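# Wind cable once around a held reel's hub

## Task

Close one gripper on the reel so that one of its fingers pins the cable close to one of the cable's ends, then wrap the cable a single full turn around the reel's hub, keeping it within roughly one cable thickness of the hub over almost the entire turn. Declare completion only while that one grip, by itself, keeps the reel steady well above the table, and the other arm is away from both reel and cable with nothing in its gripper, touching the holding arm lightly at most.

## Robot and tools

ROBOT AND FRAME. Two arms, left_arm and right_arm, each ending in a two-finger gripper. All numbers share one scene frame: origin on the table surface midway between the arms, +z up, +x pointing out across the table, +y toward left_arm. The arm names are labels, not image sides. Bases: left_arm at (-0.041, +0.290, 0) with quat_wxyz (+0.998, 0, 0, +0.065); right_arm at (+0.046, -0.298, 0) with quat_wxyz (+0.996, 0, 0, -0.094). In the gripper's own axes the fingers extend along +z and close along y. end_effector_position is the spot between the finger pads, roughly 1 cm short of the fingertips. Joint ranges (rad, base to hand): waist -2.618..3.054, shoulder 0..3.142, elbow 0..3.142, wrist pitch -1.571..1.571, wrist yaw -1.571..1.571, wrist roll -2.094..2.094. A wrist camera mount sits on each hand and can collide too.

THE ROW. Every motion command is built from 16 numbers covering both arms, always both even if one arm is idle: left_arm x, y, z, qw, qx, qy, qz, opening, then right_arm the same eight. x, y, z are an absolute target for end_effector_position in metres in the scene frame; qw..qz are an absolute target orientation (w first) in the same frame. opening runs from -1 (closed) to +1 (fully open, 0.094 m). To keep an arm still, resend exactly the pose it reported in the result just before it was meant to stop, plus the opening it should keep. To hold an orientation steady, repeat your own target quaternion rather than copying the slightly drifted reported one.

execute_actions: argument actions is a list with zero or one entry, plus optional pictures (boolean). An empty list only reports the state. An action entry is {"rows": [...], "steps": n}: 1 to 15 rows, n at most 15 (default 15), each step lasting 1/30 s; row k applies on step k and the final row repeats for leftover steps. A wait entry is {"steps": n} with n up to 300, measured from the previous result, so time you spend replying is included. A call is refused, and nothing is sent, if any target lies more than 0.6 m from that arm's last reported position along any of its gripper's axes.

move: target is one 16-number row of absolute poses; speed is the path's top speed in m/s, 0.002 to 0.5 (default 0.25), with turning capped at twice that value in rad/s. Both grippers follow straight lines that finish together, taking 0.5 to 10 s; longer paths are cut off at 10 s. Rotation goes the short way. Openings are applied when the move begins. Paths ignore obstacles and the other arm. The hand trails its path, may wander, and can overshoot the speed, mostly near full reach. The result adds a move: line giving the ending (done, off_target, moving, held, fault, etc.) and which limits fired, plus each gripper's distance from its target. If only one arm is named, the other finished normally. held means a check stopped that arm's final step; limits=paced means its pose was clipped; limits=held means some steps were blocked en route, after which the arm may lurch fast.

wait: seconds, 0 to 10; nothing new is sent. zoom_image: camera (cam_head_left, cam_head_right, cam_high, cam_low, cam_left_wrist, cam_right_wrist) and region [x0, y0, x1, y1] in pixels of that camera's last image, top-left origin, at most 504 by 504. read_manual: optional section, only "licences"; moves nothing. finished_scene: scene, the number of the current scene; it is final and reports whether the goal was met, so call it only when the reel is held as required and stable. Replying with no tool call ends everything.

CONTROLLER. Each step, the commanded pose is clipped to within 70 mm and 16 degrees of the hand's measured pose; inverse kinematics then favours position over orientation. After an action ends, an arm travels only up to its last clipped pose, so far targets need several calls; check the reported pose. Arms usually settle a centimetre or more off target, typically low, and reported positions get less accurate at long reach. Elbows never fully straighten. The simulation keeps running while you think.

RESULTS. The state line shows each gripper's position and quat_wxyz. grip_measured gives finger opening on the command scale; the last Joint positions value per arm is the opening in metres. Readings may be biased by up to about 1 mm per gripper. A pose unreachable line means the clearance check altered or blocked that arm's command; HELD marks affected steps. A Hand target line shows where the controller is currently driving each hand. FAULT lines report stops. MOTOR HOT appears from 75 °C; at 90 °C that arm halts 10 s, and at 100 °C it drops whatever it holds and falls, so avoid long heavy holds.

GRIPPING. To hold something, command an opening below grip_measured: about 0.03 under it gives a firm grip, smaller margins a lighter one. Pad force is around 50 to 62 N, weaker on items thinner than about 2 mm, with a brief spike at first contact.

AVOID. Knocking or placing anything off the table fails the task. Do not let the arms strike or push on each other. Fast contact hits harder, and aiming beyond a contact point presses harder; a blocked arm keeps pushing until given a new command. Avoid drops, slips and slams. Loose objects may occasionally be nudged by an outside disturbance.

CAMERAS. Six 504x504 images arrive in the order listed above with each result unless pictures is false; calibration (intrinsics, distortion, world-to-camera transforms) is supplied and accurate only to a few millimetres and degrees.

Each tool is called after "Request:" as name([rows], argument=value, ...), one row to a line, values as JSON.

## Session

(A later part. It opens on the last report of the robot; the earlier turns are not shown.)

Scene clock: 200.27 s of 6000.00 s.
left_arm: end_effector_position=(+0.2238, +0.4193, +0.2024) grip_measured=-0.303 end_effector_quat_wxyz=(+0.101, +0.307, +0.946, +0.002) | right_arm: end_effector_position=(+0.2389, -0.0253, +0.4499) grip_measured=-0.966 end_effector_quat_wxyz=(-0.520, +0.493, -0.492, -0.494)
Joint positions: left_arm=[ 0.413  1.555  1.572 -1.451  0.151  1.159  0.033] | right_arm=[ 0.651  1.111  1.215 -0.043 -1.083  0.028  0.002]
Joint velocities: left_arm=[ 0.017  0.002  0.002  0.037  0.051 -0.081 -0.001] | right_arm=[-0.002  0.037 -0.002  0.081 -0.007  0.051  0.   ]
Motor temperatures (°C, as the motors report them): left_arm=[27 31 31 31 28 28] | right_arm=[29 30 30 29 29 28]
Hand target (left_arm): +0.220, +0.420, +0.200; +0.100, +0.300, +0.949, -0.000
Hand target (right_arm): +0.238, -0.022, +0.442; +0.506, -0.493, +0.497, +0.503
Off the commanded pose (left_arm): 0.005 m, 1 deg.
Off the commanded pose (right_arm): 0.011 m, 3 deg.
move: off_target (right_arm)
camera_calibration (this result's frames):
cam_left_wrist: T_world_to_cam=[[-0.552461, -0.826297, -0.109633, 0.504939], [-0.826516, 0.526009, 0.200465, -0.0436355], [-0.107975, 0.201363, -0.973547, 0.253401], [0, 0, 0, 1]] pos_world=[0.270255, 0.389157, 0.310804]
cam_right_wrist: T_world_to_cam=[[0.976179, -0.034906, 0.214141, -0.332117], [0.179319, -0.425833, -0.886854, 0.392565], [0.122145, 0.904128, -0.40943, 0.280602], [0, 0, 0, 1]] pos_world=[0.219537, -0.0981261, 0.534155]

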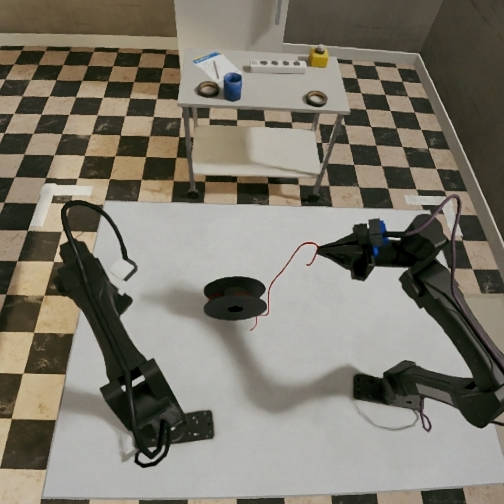

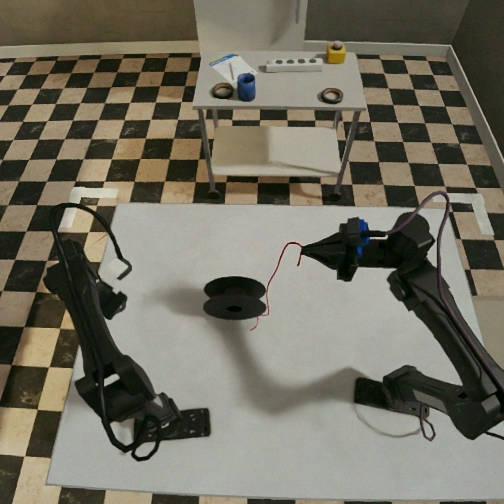

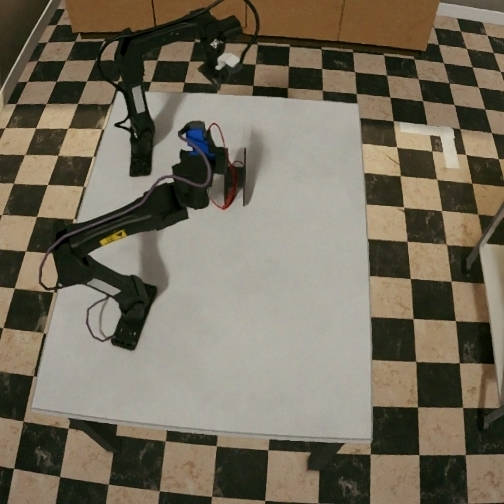

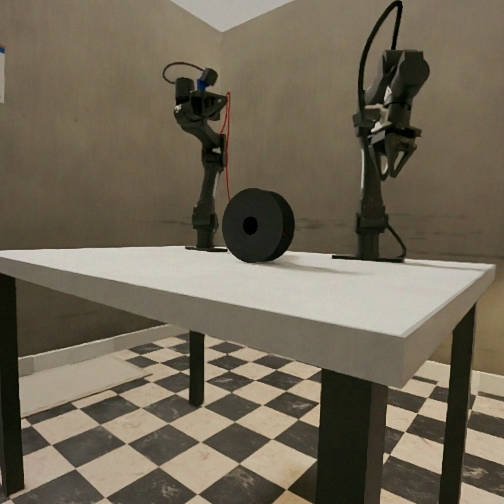

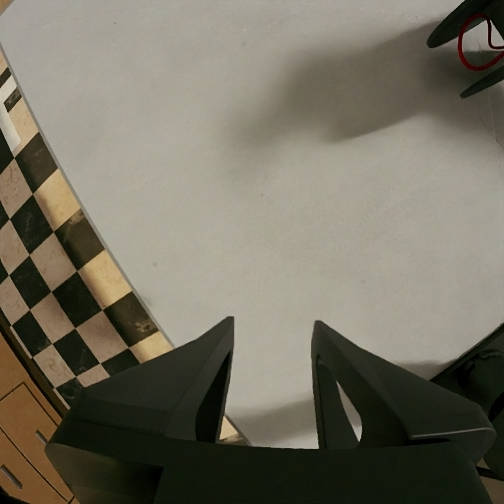

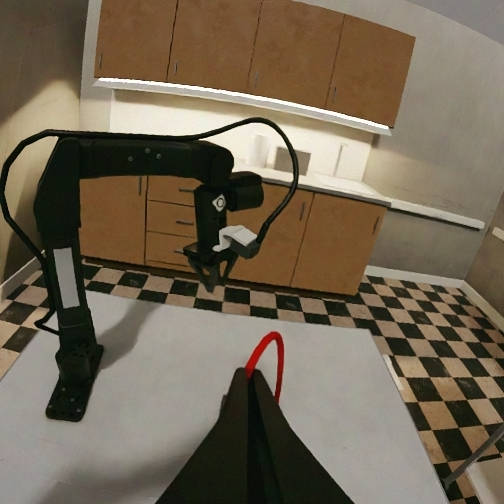

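Request:
move(target=[0.15,0.5,0.12,0,-0.2,0.98,0,-0.3,0.275,0.14,0.43,0.45,-0.545,0.545,0.45,-0.98], speed=0.12)

Scene clock: 221.63 s of 6000.00 s.
left_arm: end_effector_position=(+0.1545, +0.4999, +0.1261) grip_measured=-0.303 end_effector_quat_wxyz=(+0.008, -0.192, +0.981, +0.002) | right_arm: end_effector_position=(+0.2784, +0.1367, +0.4298) grip_measured=-0.966 end_effector_quat_wxyz=(-0.450, +0.540, -0.545, -0.457)
Joint positions: left_arm=[ 0.692  1.613  1.341 -1.285  0.006  0.435  0.033] | right_arm=[ 1.026  1.674  1.829 -0.395 -0.723 -0.148  0.002]
Joint velocities: left_arm=[-0.007 -0.012  0.002  0.066 -0.022 -0.037  0.   ] | right_arm=[-0.002  0.042 -0.002 -0.022 -0.022 -0.066  0.001]
Motor temperatures (°C, as the motors report them): left_arm=[27 31 31 30 28 28] | right_arm=[29 29 30 30 29 28]
Hand target (left_arm): +0.152, +0.502, +0.120; +0.002, -0.201, +0.980, +0.001
Hand target (right_arm): +0.277, +0.139, +0.433; -0.450, +0.543, -0.544, -0.455
Off the commanded pose (left_arm): 0.008 m, 1 deg.
Off the commanded pose (right_arm): 0.005 m, 1 deg.
After step 430, 2.30 s passed at rest.
move: done
camera_calibration (this result's frames):
cam_left_wrist: T_world_to_cam=[[0.397598, -0.916189, -0.0501352, 0.415515], [-0.843934, -0.386593, 0.371916, 0.309249], [-0.360127, -0.105562, -0.926912, 0.341906], [0, 0, 0, 1]] pos_world=[0.218908, 0.536336, 0.222734]
cam_right_wrist: T_world_to_cam=[[0.984305, 0.0313236, 0.173671, -0.354669], [0.157894, -0.595853, -0.787419, 0.423113], [0.0788176, 0.802482, -0.591448, 0.225251], [0, 0, 0, 1]] pos_world=[0.264542, 0.0824626, 0.527987]

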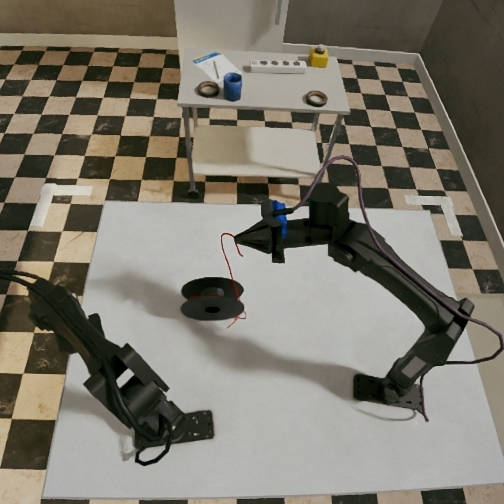

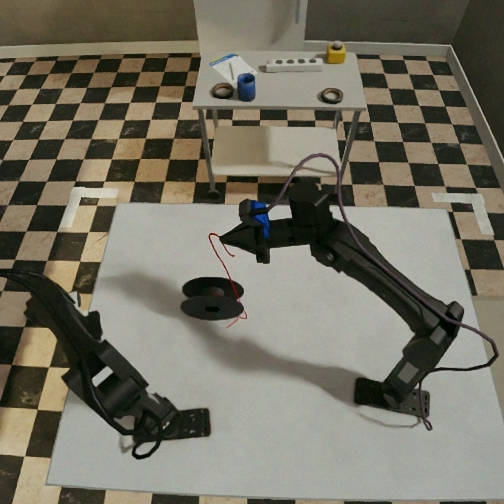

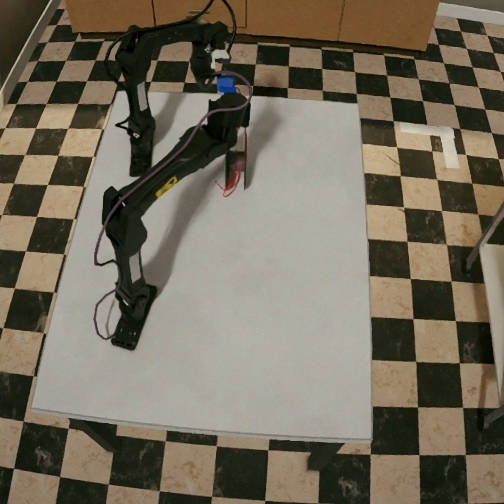

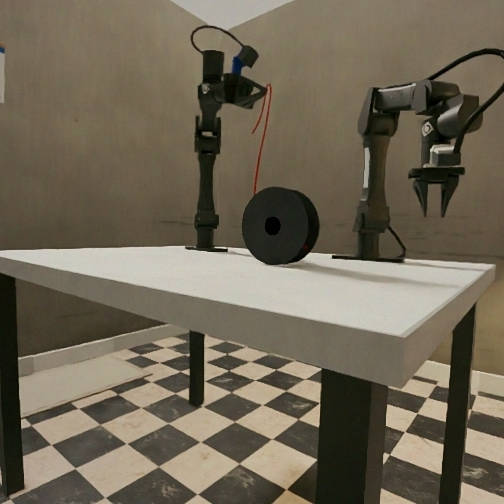

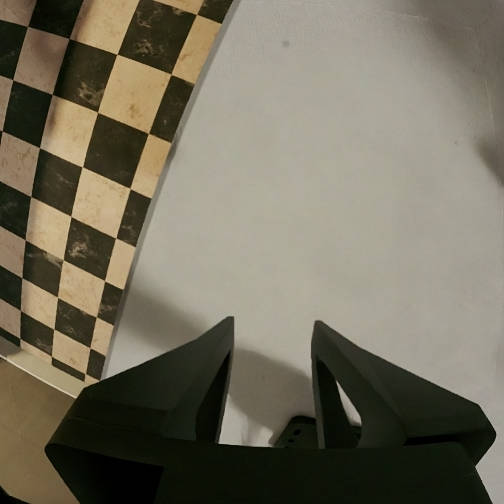

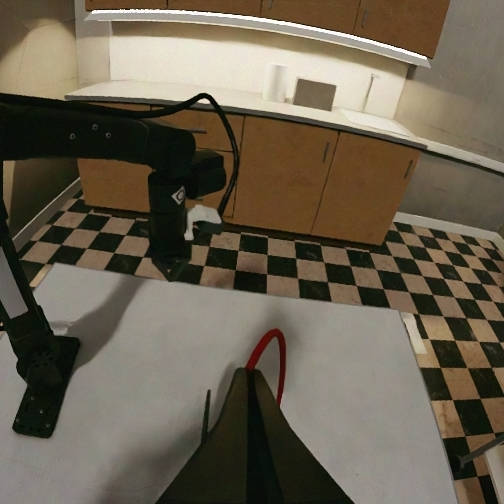

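Request:
move(target=[0.268,0.33,0.11,0.27,0.65,0.65,-0.27,-0.2,0.275,0.08,0.43,0.45,-0.545,0.545,0.45,-0.98], speed=0.2)

Scene clock: 232.73 s of 6000.00 s.
left_arm: end_effector_position=(+0.2591, +0.3285, +0.1062) grip_measured=-0.203 end_effector_quat_wxyz=(+0.245, +0.629, +0.692, -0.256) | right_arm: end_effector_position=(+0.2789, +0.0870, +0.4305) grip_measured=-0.966 end_effector_quat_wxyz=(-0.455, +0.544, -0.544, -0.447)
Joint positions: left_arm=[ 0.353  1.944  1.466 -1.466  0.637  2.083  0.037] | right_arm=[ 0.923  1.543  1.71  -0.437 -0.809 -0.208  0.002]
Joint velocities: left_arm=[-0.002 -0.012  0.002  0.022 -0.081  0.051  0.   ] | right_arm=[-0.007  0.012 -0.007 -0.037 -0.022  0.007  0.   ]
Motor temperatures (°C, as the motors report them): left_arm=[27 31 31 30 28 28] | right_arm=[29 30 30 31 29 28]
Hand target (left_arm): +0.265, +0.327, +0.111; +0.252, +0.632, +0.687, -0.256
Hand target (right_arm): +0.275, +0.081, +0.429; -0.450, +0.546, -0.545, -0.449
Off the commanded pose (left_arm): 0.010 m, 6 deg.
Off the commanded pose (right_arm): 0.008 m, 1 deg.
joint sent to its limit (left arm) — the command would take joint 6 (wrist roll) past its upper limit, so that joint was sent only as far as its limit.
move: off_target (left_arm)
camera_calibration (this result's frames):
cam_left_wrist: T_world_to_cam=[[-0.991755, -0.12603, 0.023207, 0.308558], [-0.126834, 0.939475, -0.318275, -0.209374], [0.0183097, -0.318595, -0.947714, 0.317225], [0, 0, 0, 1]] pos_world=[0.27365, 0.336655, 0.22684]
cam_right_wrist: T_world_to_cam=[[0.980531, 0.0243858, 0.194843, -0.361181], [0.169952, -0.602427, -0.779871, 0.387984], [0.0983609, 0.797802, -0.594843, 0.261881], [0, 0, 0, 1]] pos_world=[0.262451, 0.0336105, 0.528729]

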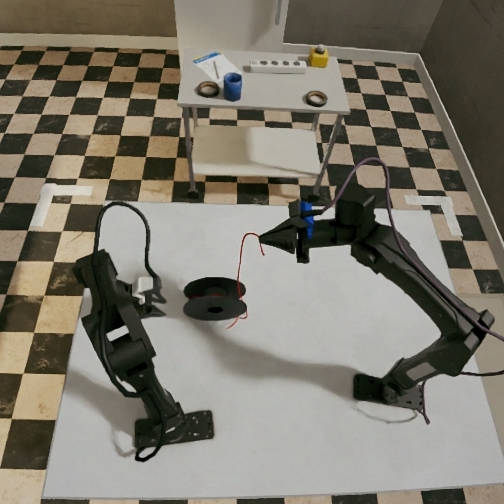

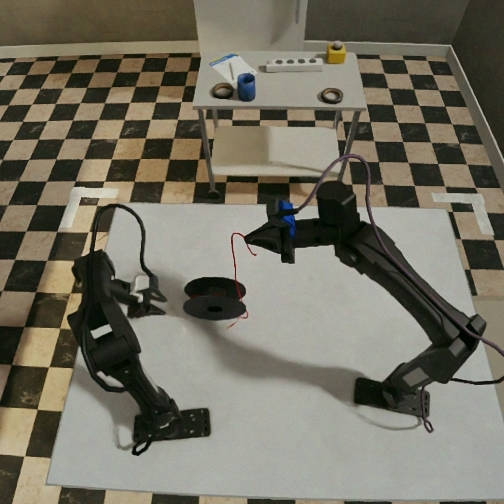

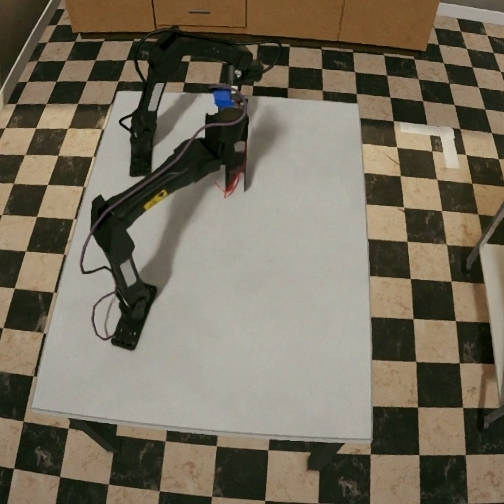

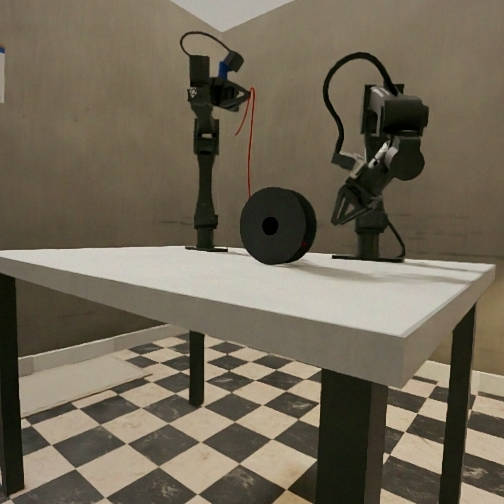

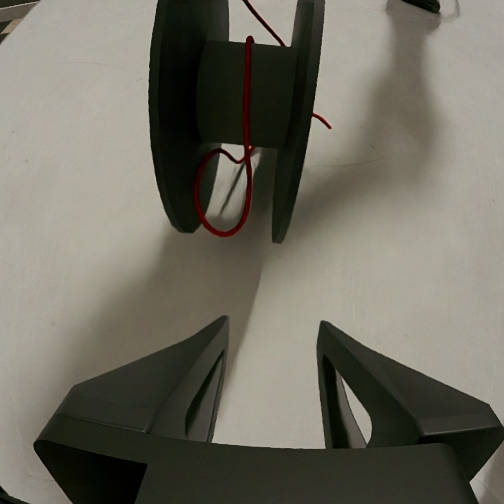

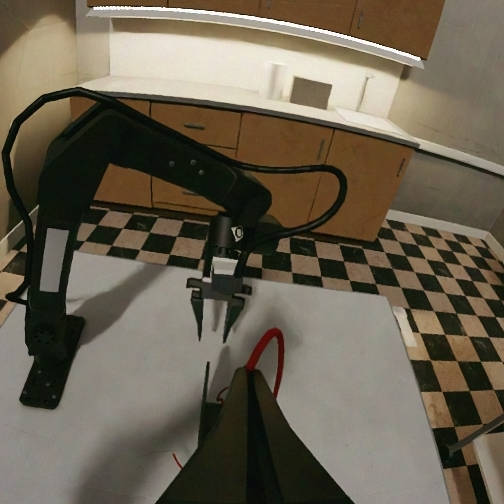

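Request:
move(target=[0.265,0.262,0.115,0.27,0.65,0.65,-0.27,-0.4,0.275,0.08,0.43,0.45,-0.545,0.545,0.45,-0.98], speed=0.08)

Request:
move(target=[0.265,0.262,0.115,0.27,0.65,0.65,-0.27,-0.96,0.275,0.08,0.43,0.45,-0.545,0.545,0.45,-0.98])

Scene clock: 239.70 s of 6000.00 s.
left_arm: end_effector_position=(+0.2645, +0.2665, +0.1095) grip_measured=-0.397 end_effector_quat_wxyz=(+0.260, +0.653, +0.655, -0.276) | right_arm: end_effector_position=(+0.2785, +0.0870, +0.4304) grip_measured=-0.966 end_effector_quat_wxyz=(-0.455, +0.545, -0.544, -0.448)
Joint positions: left_arm=[ 0.185  1.895  1.391 -1.388  0.721  2.004  0.028] | right_arm=[ 0.923  1.543  1.71  -0.438 -0.811 -0.208  0.002]
Joint velocities: left_arm=[-0.002 -0.002 -0.002  0.051  0.066  0.051  0.   ] | right_arm=[ 0.007 -0.017  0.007  0.007 -0.081 -0.066 -0.   ]
Motor temperatures (°C, as the motors report them): left_arm=[27 32 31 30 28 28] | right_arm=[29 31 30 31 29 28]
Hand target (left_arm): +0.264, +0.262, +0.115; +0.271, +0.653, +0.653, -0.273
Hand target (right_arm): +0.275, +0.080, +0.430; -0.450, +0.545, -0.545, -0.450
Off the commanded pose (left_arm): 0.007 m, 1 deg.
Off the commanded pose (right_arm): 0.008 m, 1 deg.
move: done
camera_calibration (this result's frames):
cam_left_wrist: T_world_to_cam=[[-0.999031, -0.0439205, 0.00275181, 0.288317], [-0.0418256, 0.928218, -0.369679, -0.163262], [0.0136822, -0.369436, -0.929155, 0.313228], [0, 0, 0, 1]] pos_world=[0.276923, 0.279924, 0.229889]
cam_right_wrist: T_world_to_cam=[[0.98059, 0.0266286, 0.194251, -0.360704], [0.170852, -0.602085, -0.779938, 0.387751], [0.0961868, 0.797988, -0.594948, 0.262528], [0, 0, 0, 1]] pos_world=[0.262203, 0.0335703, 0.528679]

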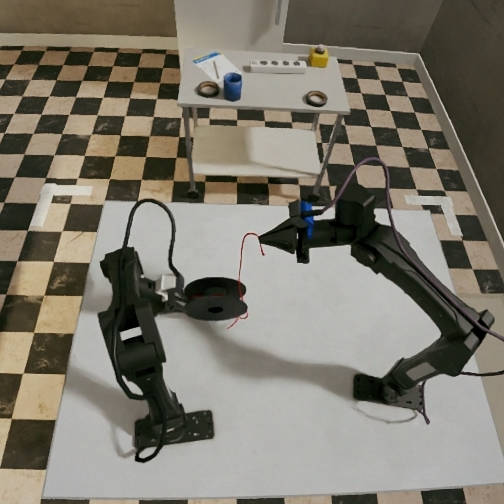

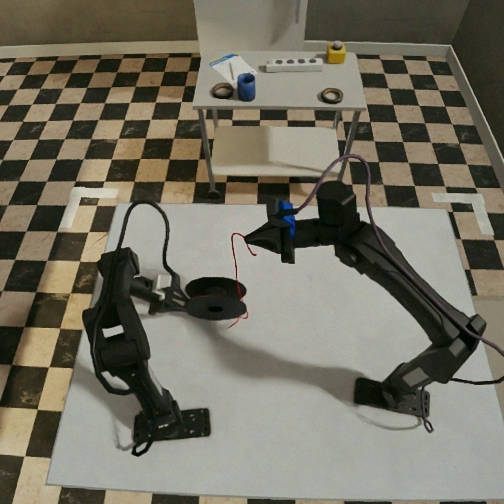

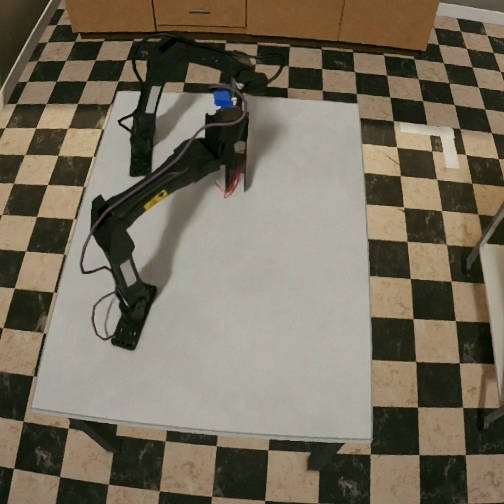

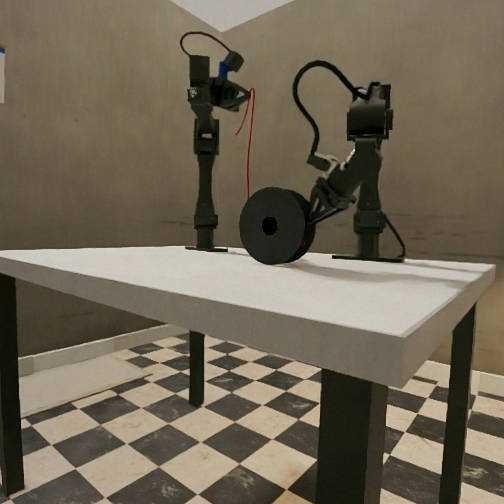

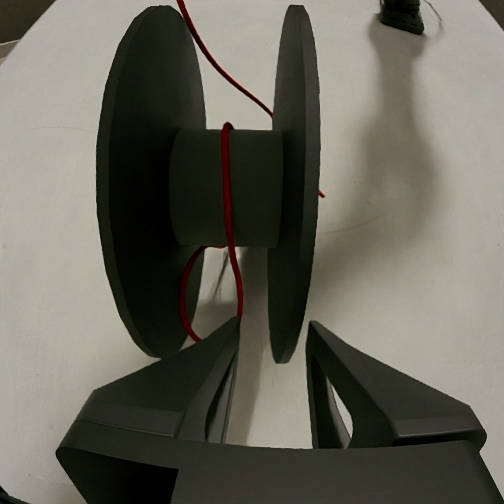

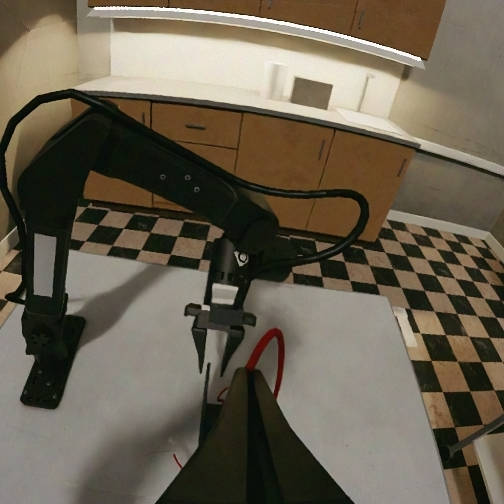

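Scene clock: 240.40 s of 6000.00 s.
left_arm: end_effector_position=(+0.2653, +0.2665, +0.1095) grip_measured=-0.924 end_effector_quat_wxyz=(+0.261, +0.654, +0.655, -0.275) | right_arm: end_effector_position=(+0.2785, +0.0870, +0.4304) grip_measured=-0.966 end_effector_quat_wxyz=(-0.455, +0.545, -0.544, -0.448)
Joint positions: left_arm=[ 0.185  1.895  1.391 -1.384  0.723  2.006  0.004] | right_arm=[ 0.923  1.543  1.71  -0.438 -0.811 -0.208  0.002]
Joint velocities: left_arm=[-0.007 -0.002 -0.002  0.051  0.037  0.007 -0.   ] | right_arm=[ 0.007  0.002 -0.007  0.007  0.037  0.007 -0.   ]
Motor temperatures (°C, as the motors report them): left_arm=[27 32 31 30 28 28] | right_arm=[29 31 30 31 29 28]
Hand target (left_arm): +0.265, +0.262, +0.115; +0.271, +0.653, +0.653, -0.272
Hand target (right_arm): +0.275, +0.080, +0.430; -0.450, +0.545, -0.545, -0.450
Off the commanded pose (left_arm): 0.007 m, 1 deg.
Off the commanded pose (right_arm): 0.008 m, 1 deg.
move: done
camera_calibration (this result's frames):
cam_left_wrist: T_world_to_cam=[[-0.999043, -0.0437038, -0.00184184, 0.289542], [-0.0399118, 0.927974, -0.370501, -0.163571], [0.0179015, -0.370073, -0.92883, 0.31222], [0, 0, 0, 1]] pos_world=[0.277148, 0.279988, 0.229929]
cam_right_wrist: T_world_to_cam=[[0.98059, 0.0266286, 0.194251, -0.360704], [0.170852, -0.602085, -0.779938, 0.387751], [0.0961868, 0.797988, -0.594948, 0.262528], [0, 0, 0, 1]] pos_world=[0.262203, 0.0335703, 0.528679]

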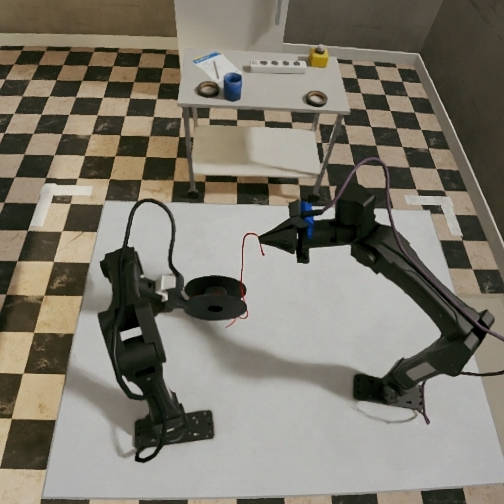

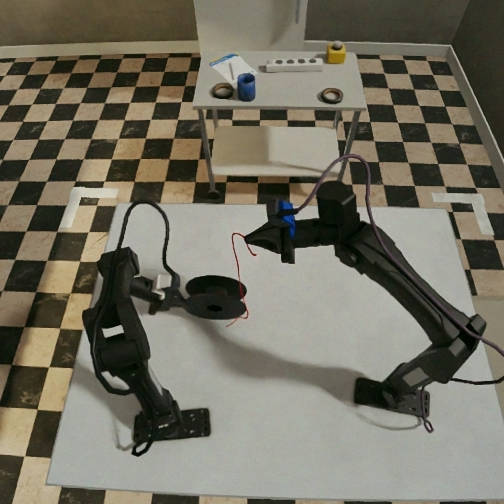

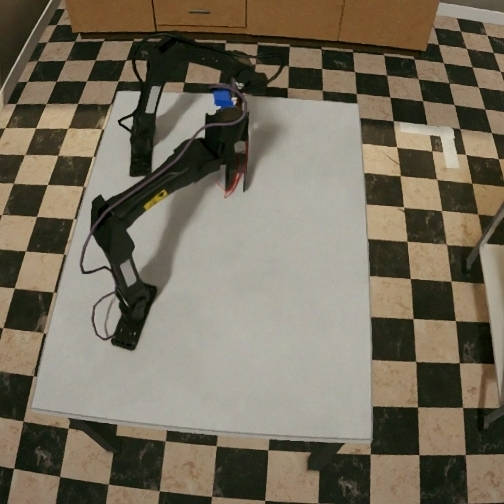

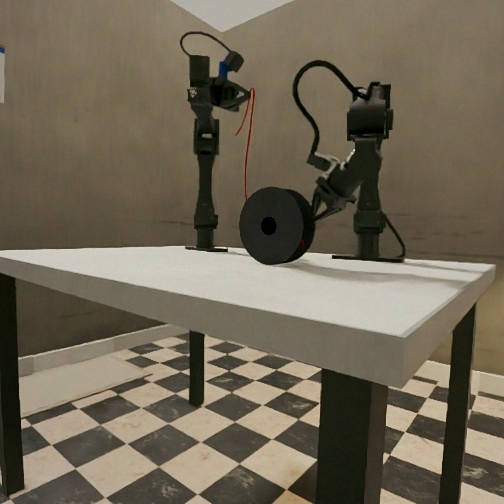

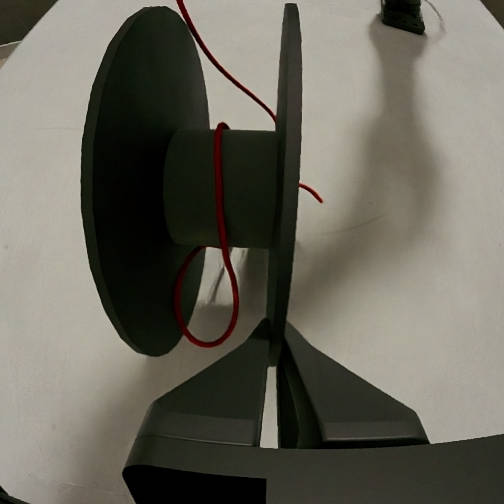

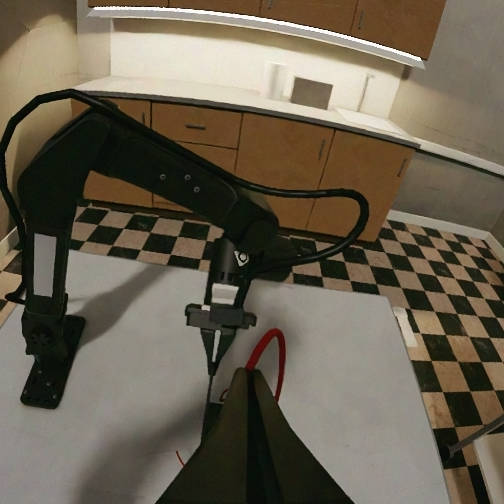

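Request:
move(target=[0.265,0.09,0.118,0.27,0.65,0.65,-0.27,-0.96,0.285,0.08,0.43,0.45,-0.545,0.545,0.45,-0.98], speed=0.08)

Scene clock: 247.13 s of 6000.00 s.
left_arm: end_effector_position=(+0.2635, +0.0936, +0.1122) grip_measured=-0.924 end_effector_quat_wxyz=(+0.256, +0.653, +0.658, -0.273) | right_arm: end_effector_position=(+0.2835, +0.0816, +0.4301) grip_measured=-0.966 end_effector_quat_wxyz=(-0.455, +0.544, -0.545, -0.448)
Joint positions: left_arm=[-0.365  1.724  1.201 -0.852  0.747  1.252  0.004] | right_arm=[ 0.901  1.543  1.71  -0.444 -0.831 -0.213  0.002]
Joint velocities: left_arm=[-0.007  0.002  0.007  0.037 -0.007 -0.066  0.   ] | right_arm=[-0.012 -0.007 -0.012  0.007  0.022  0.007 -0.001]
Motor temperatures (°C, as the motors report them): left_arm=[27 32 31 30 28 28] | right_arm=[29 31 30 31 29 28]
Hand target (left_arm): +0.261, +0.089, +0.118; +0.268, +0.655, +0.652, -0.274
Hand target (right_arm): +0.285, +0.080, +0.430; -0.450, +0.545, -0.545, -0.450
Off the commanded pose (left_arm): 0.007 m, 2 deg.
Off the commanded pose (right_arm): 0.002 m, 1 deg.
move: done
camera_calibration (this result's frames):
cam_left_wrist: T_world_to_cam=[[-0.998869, -0.0474613, 0.00291432, 0.27997], [-0.0453307, 0.931937, -0.359776, -0.00240992], [0.0143595, -0.359502, -0.933034, 0.251167], [0, 0, 0, 1]] pos_world=[0.275938, 0.105829, 0.232664]
cam_right_wrist: T_world_to_cam=[[0.981163, 0.023834, 0.191706, -0.3643], [0.167133, -0.602398, -0.780502, 0.384674], [0.0968811, 0.79784, -0.595034, 0.265999], [0, 0, 0, 1]] pos_world=[0.267375, 0.028185, 0.528356]

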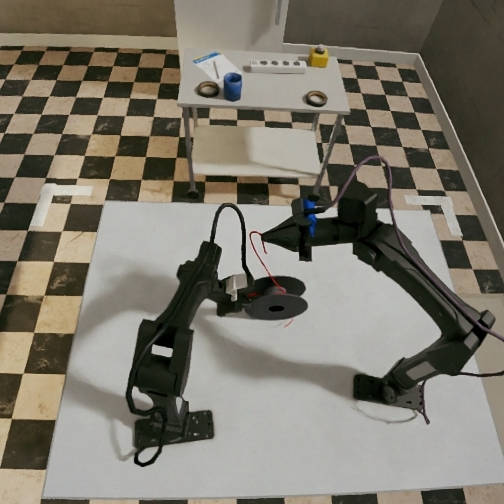

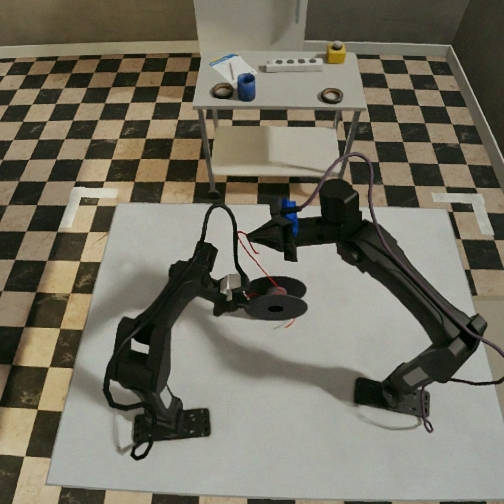

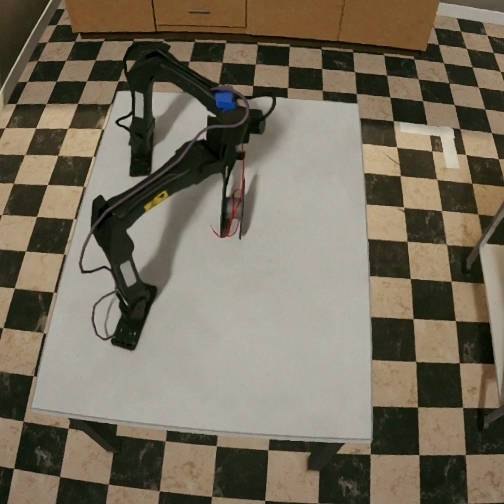

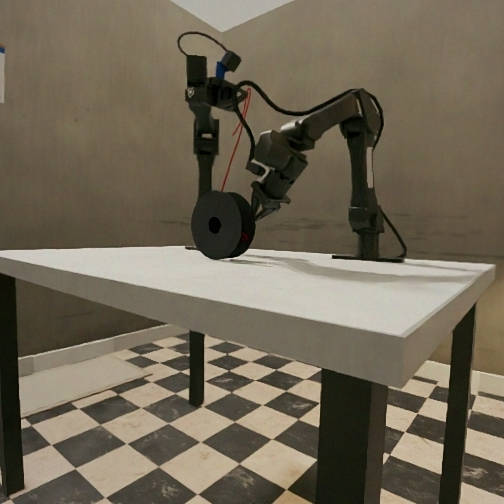

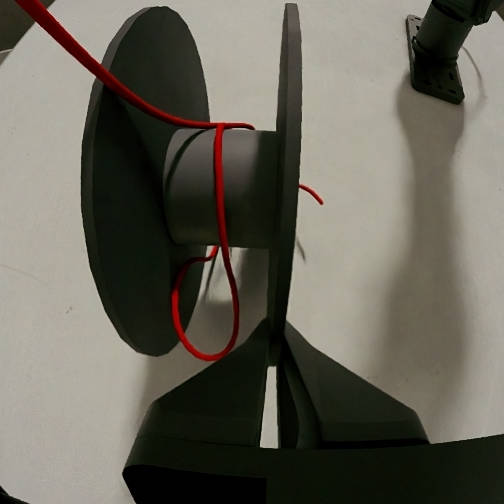

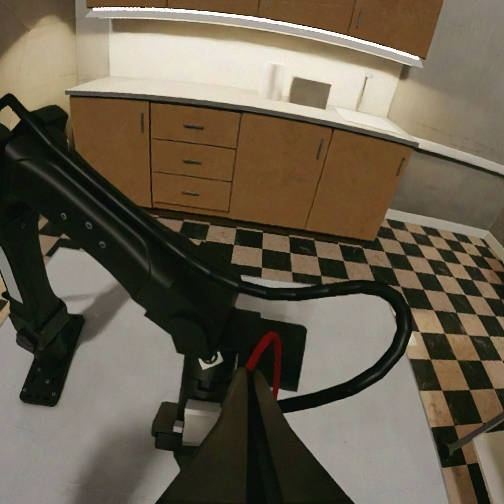

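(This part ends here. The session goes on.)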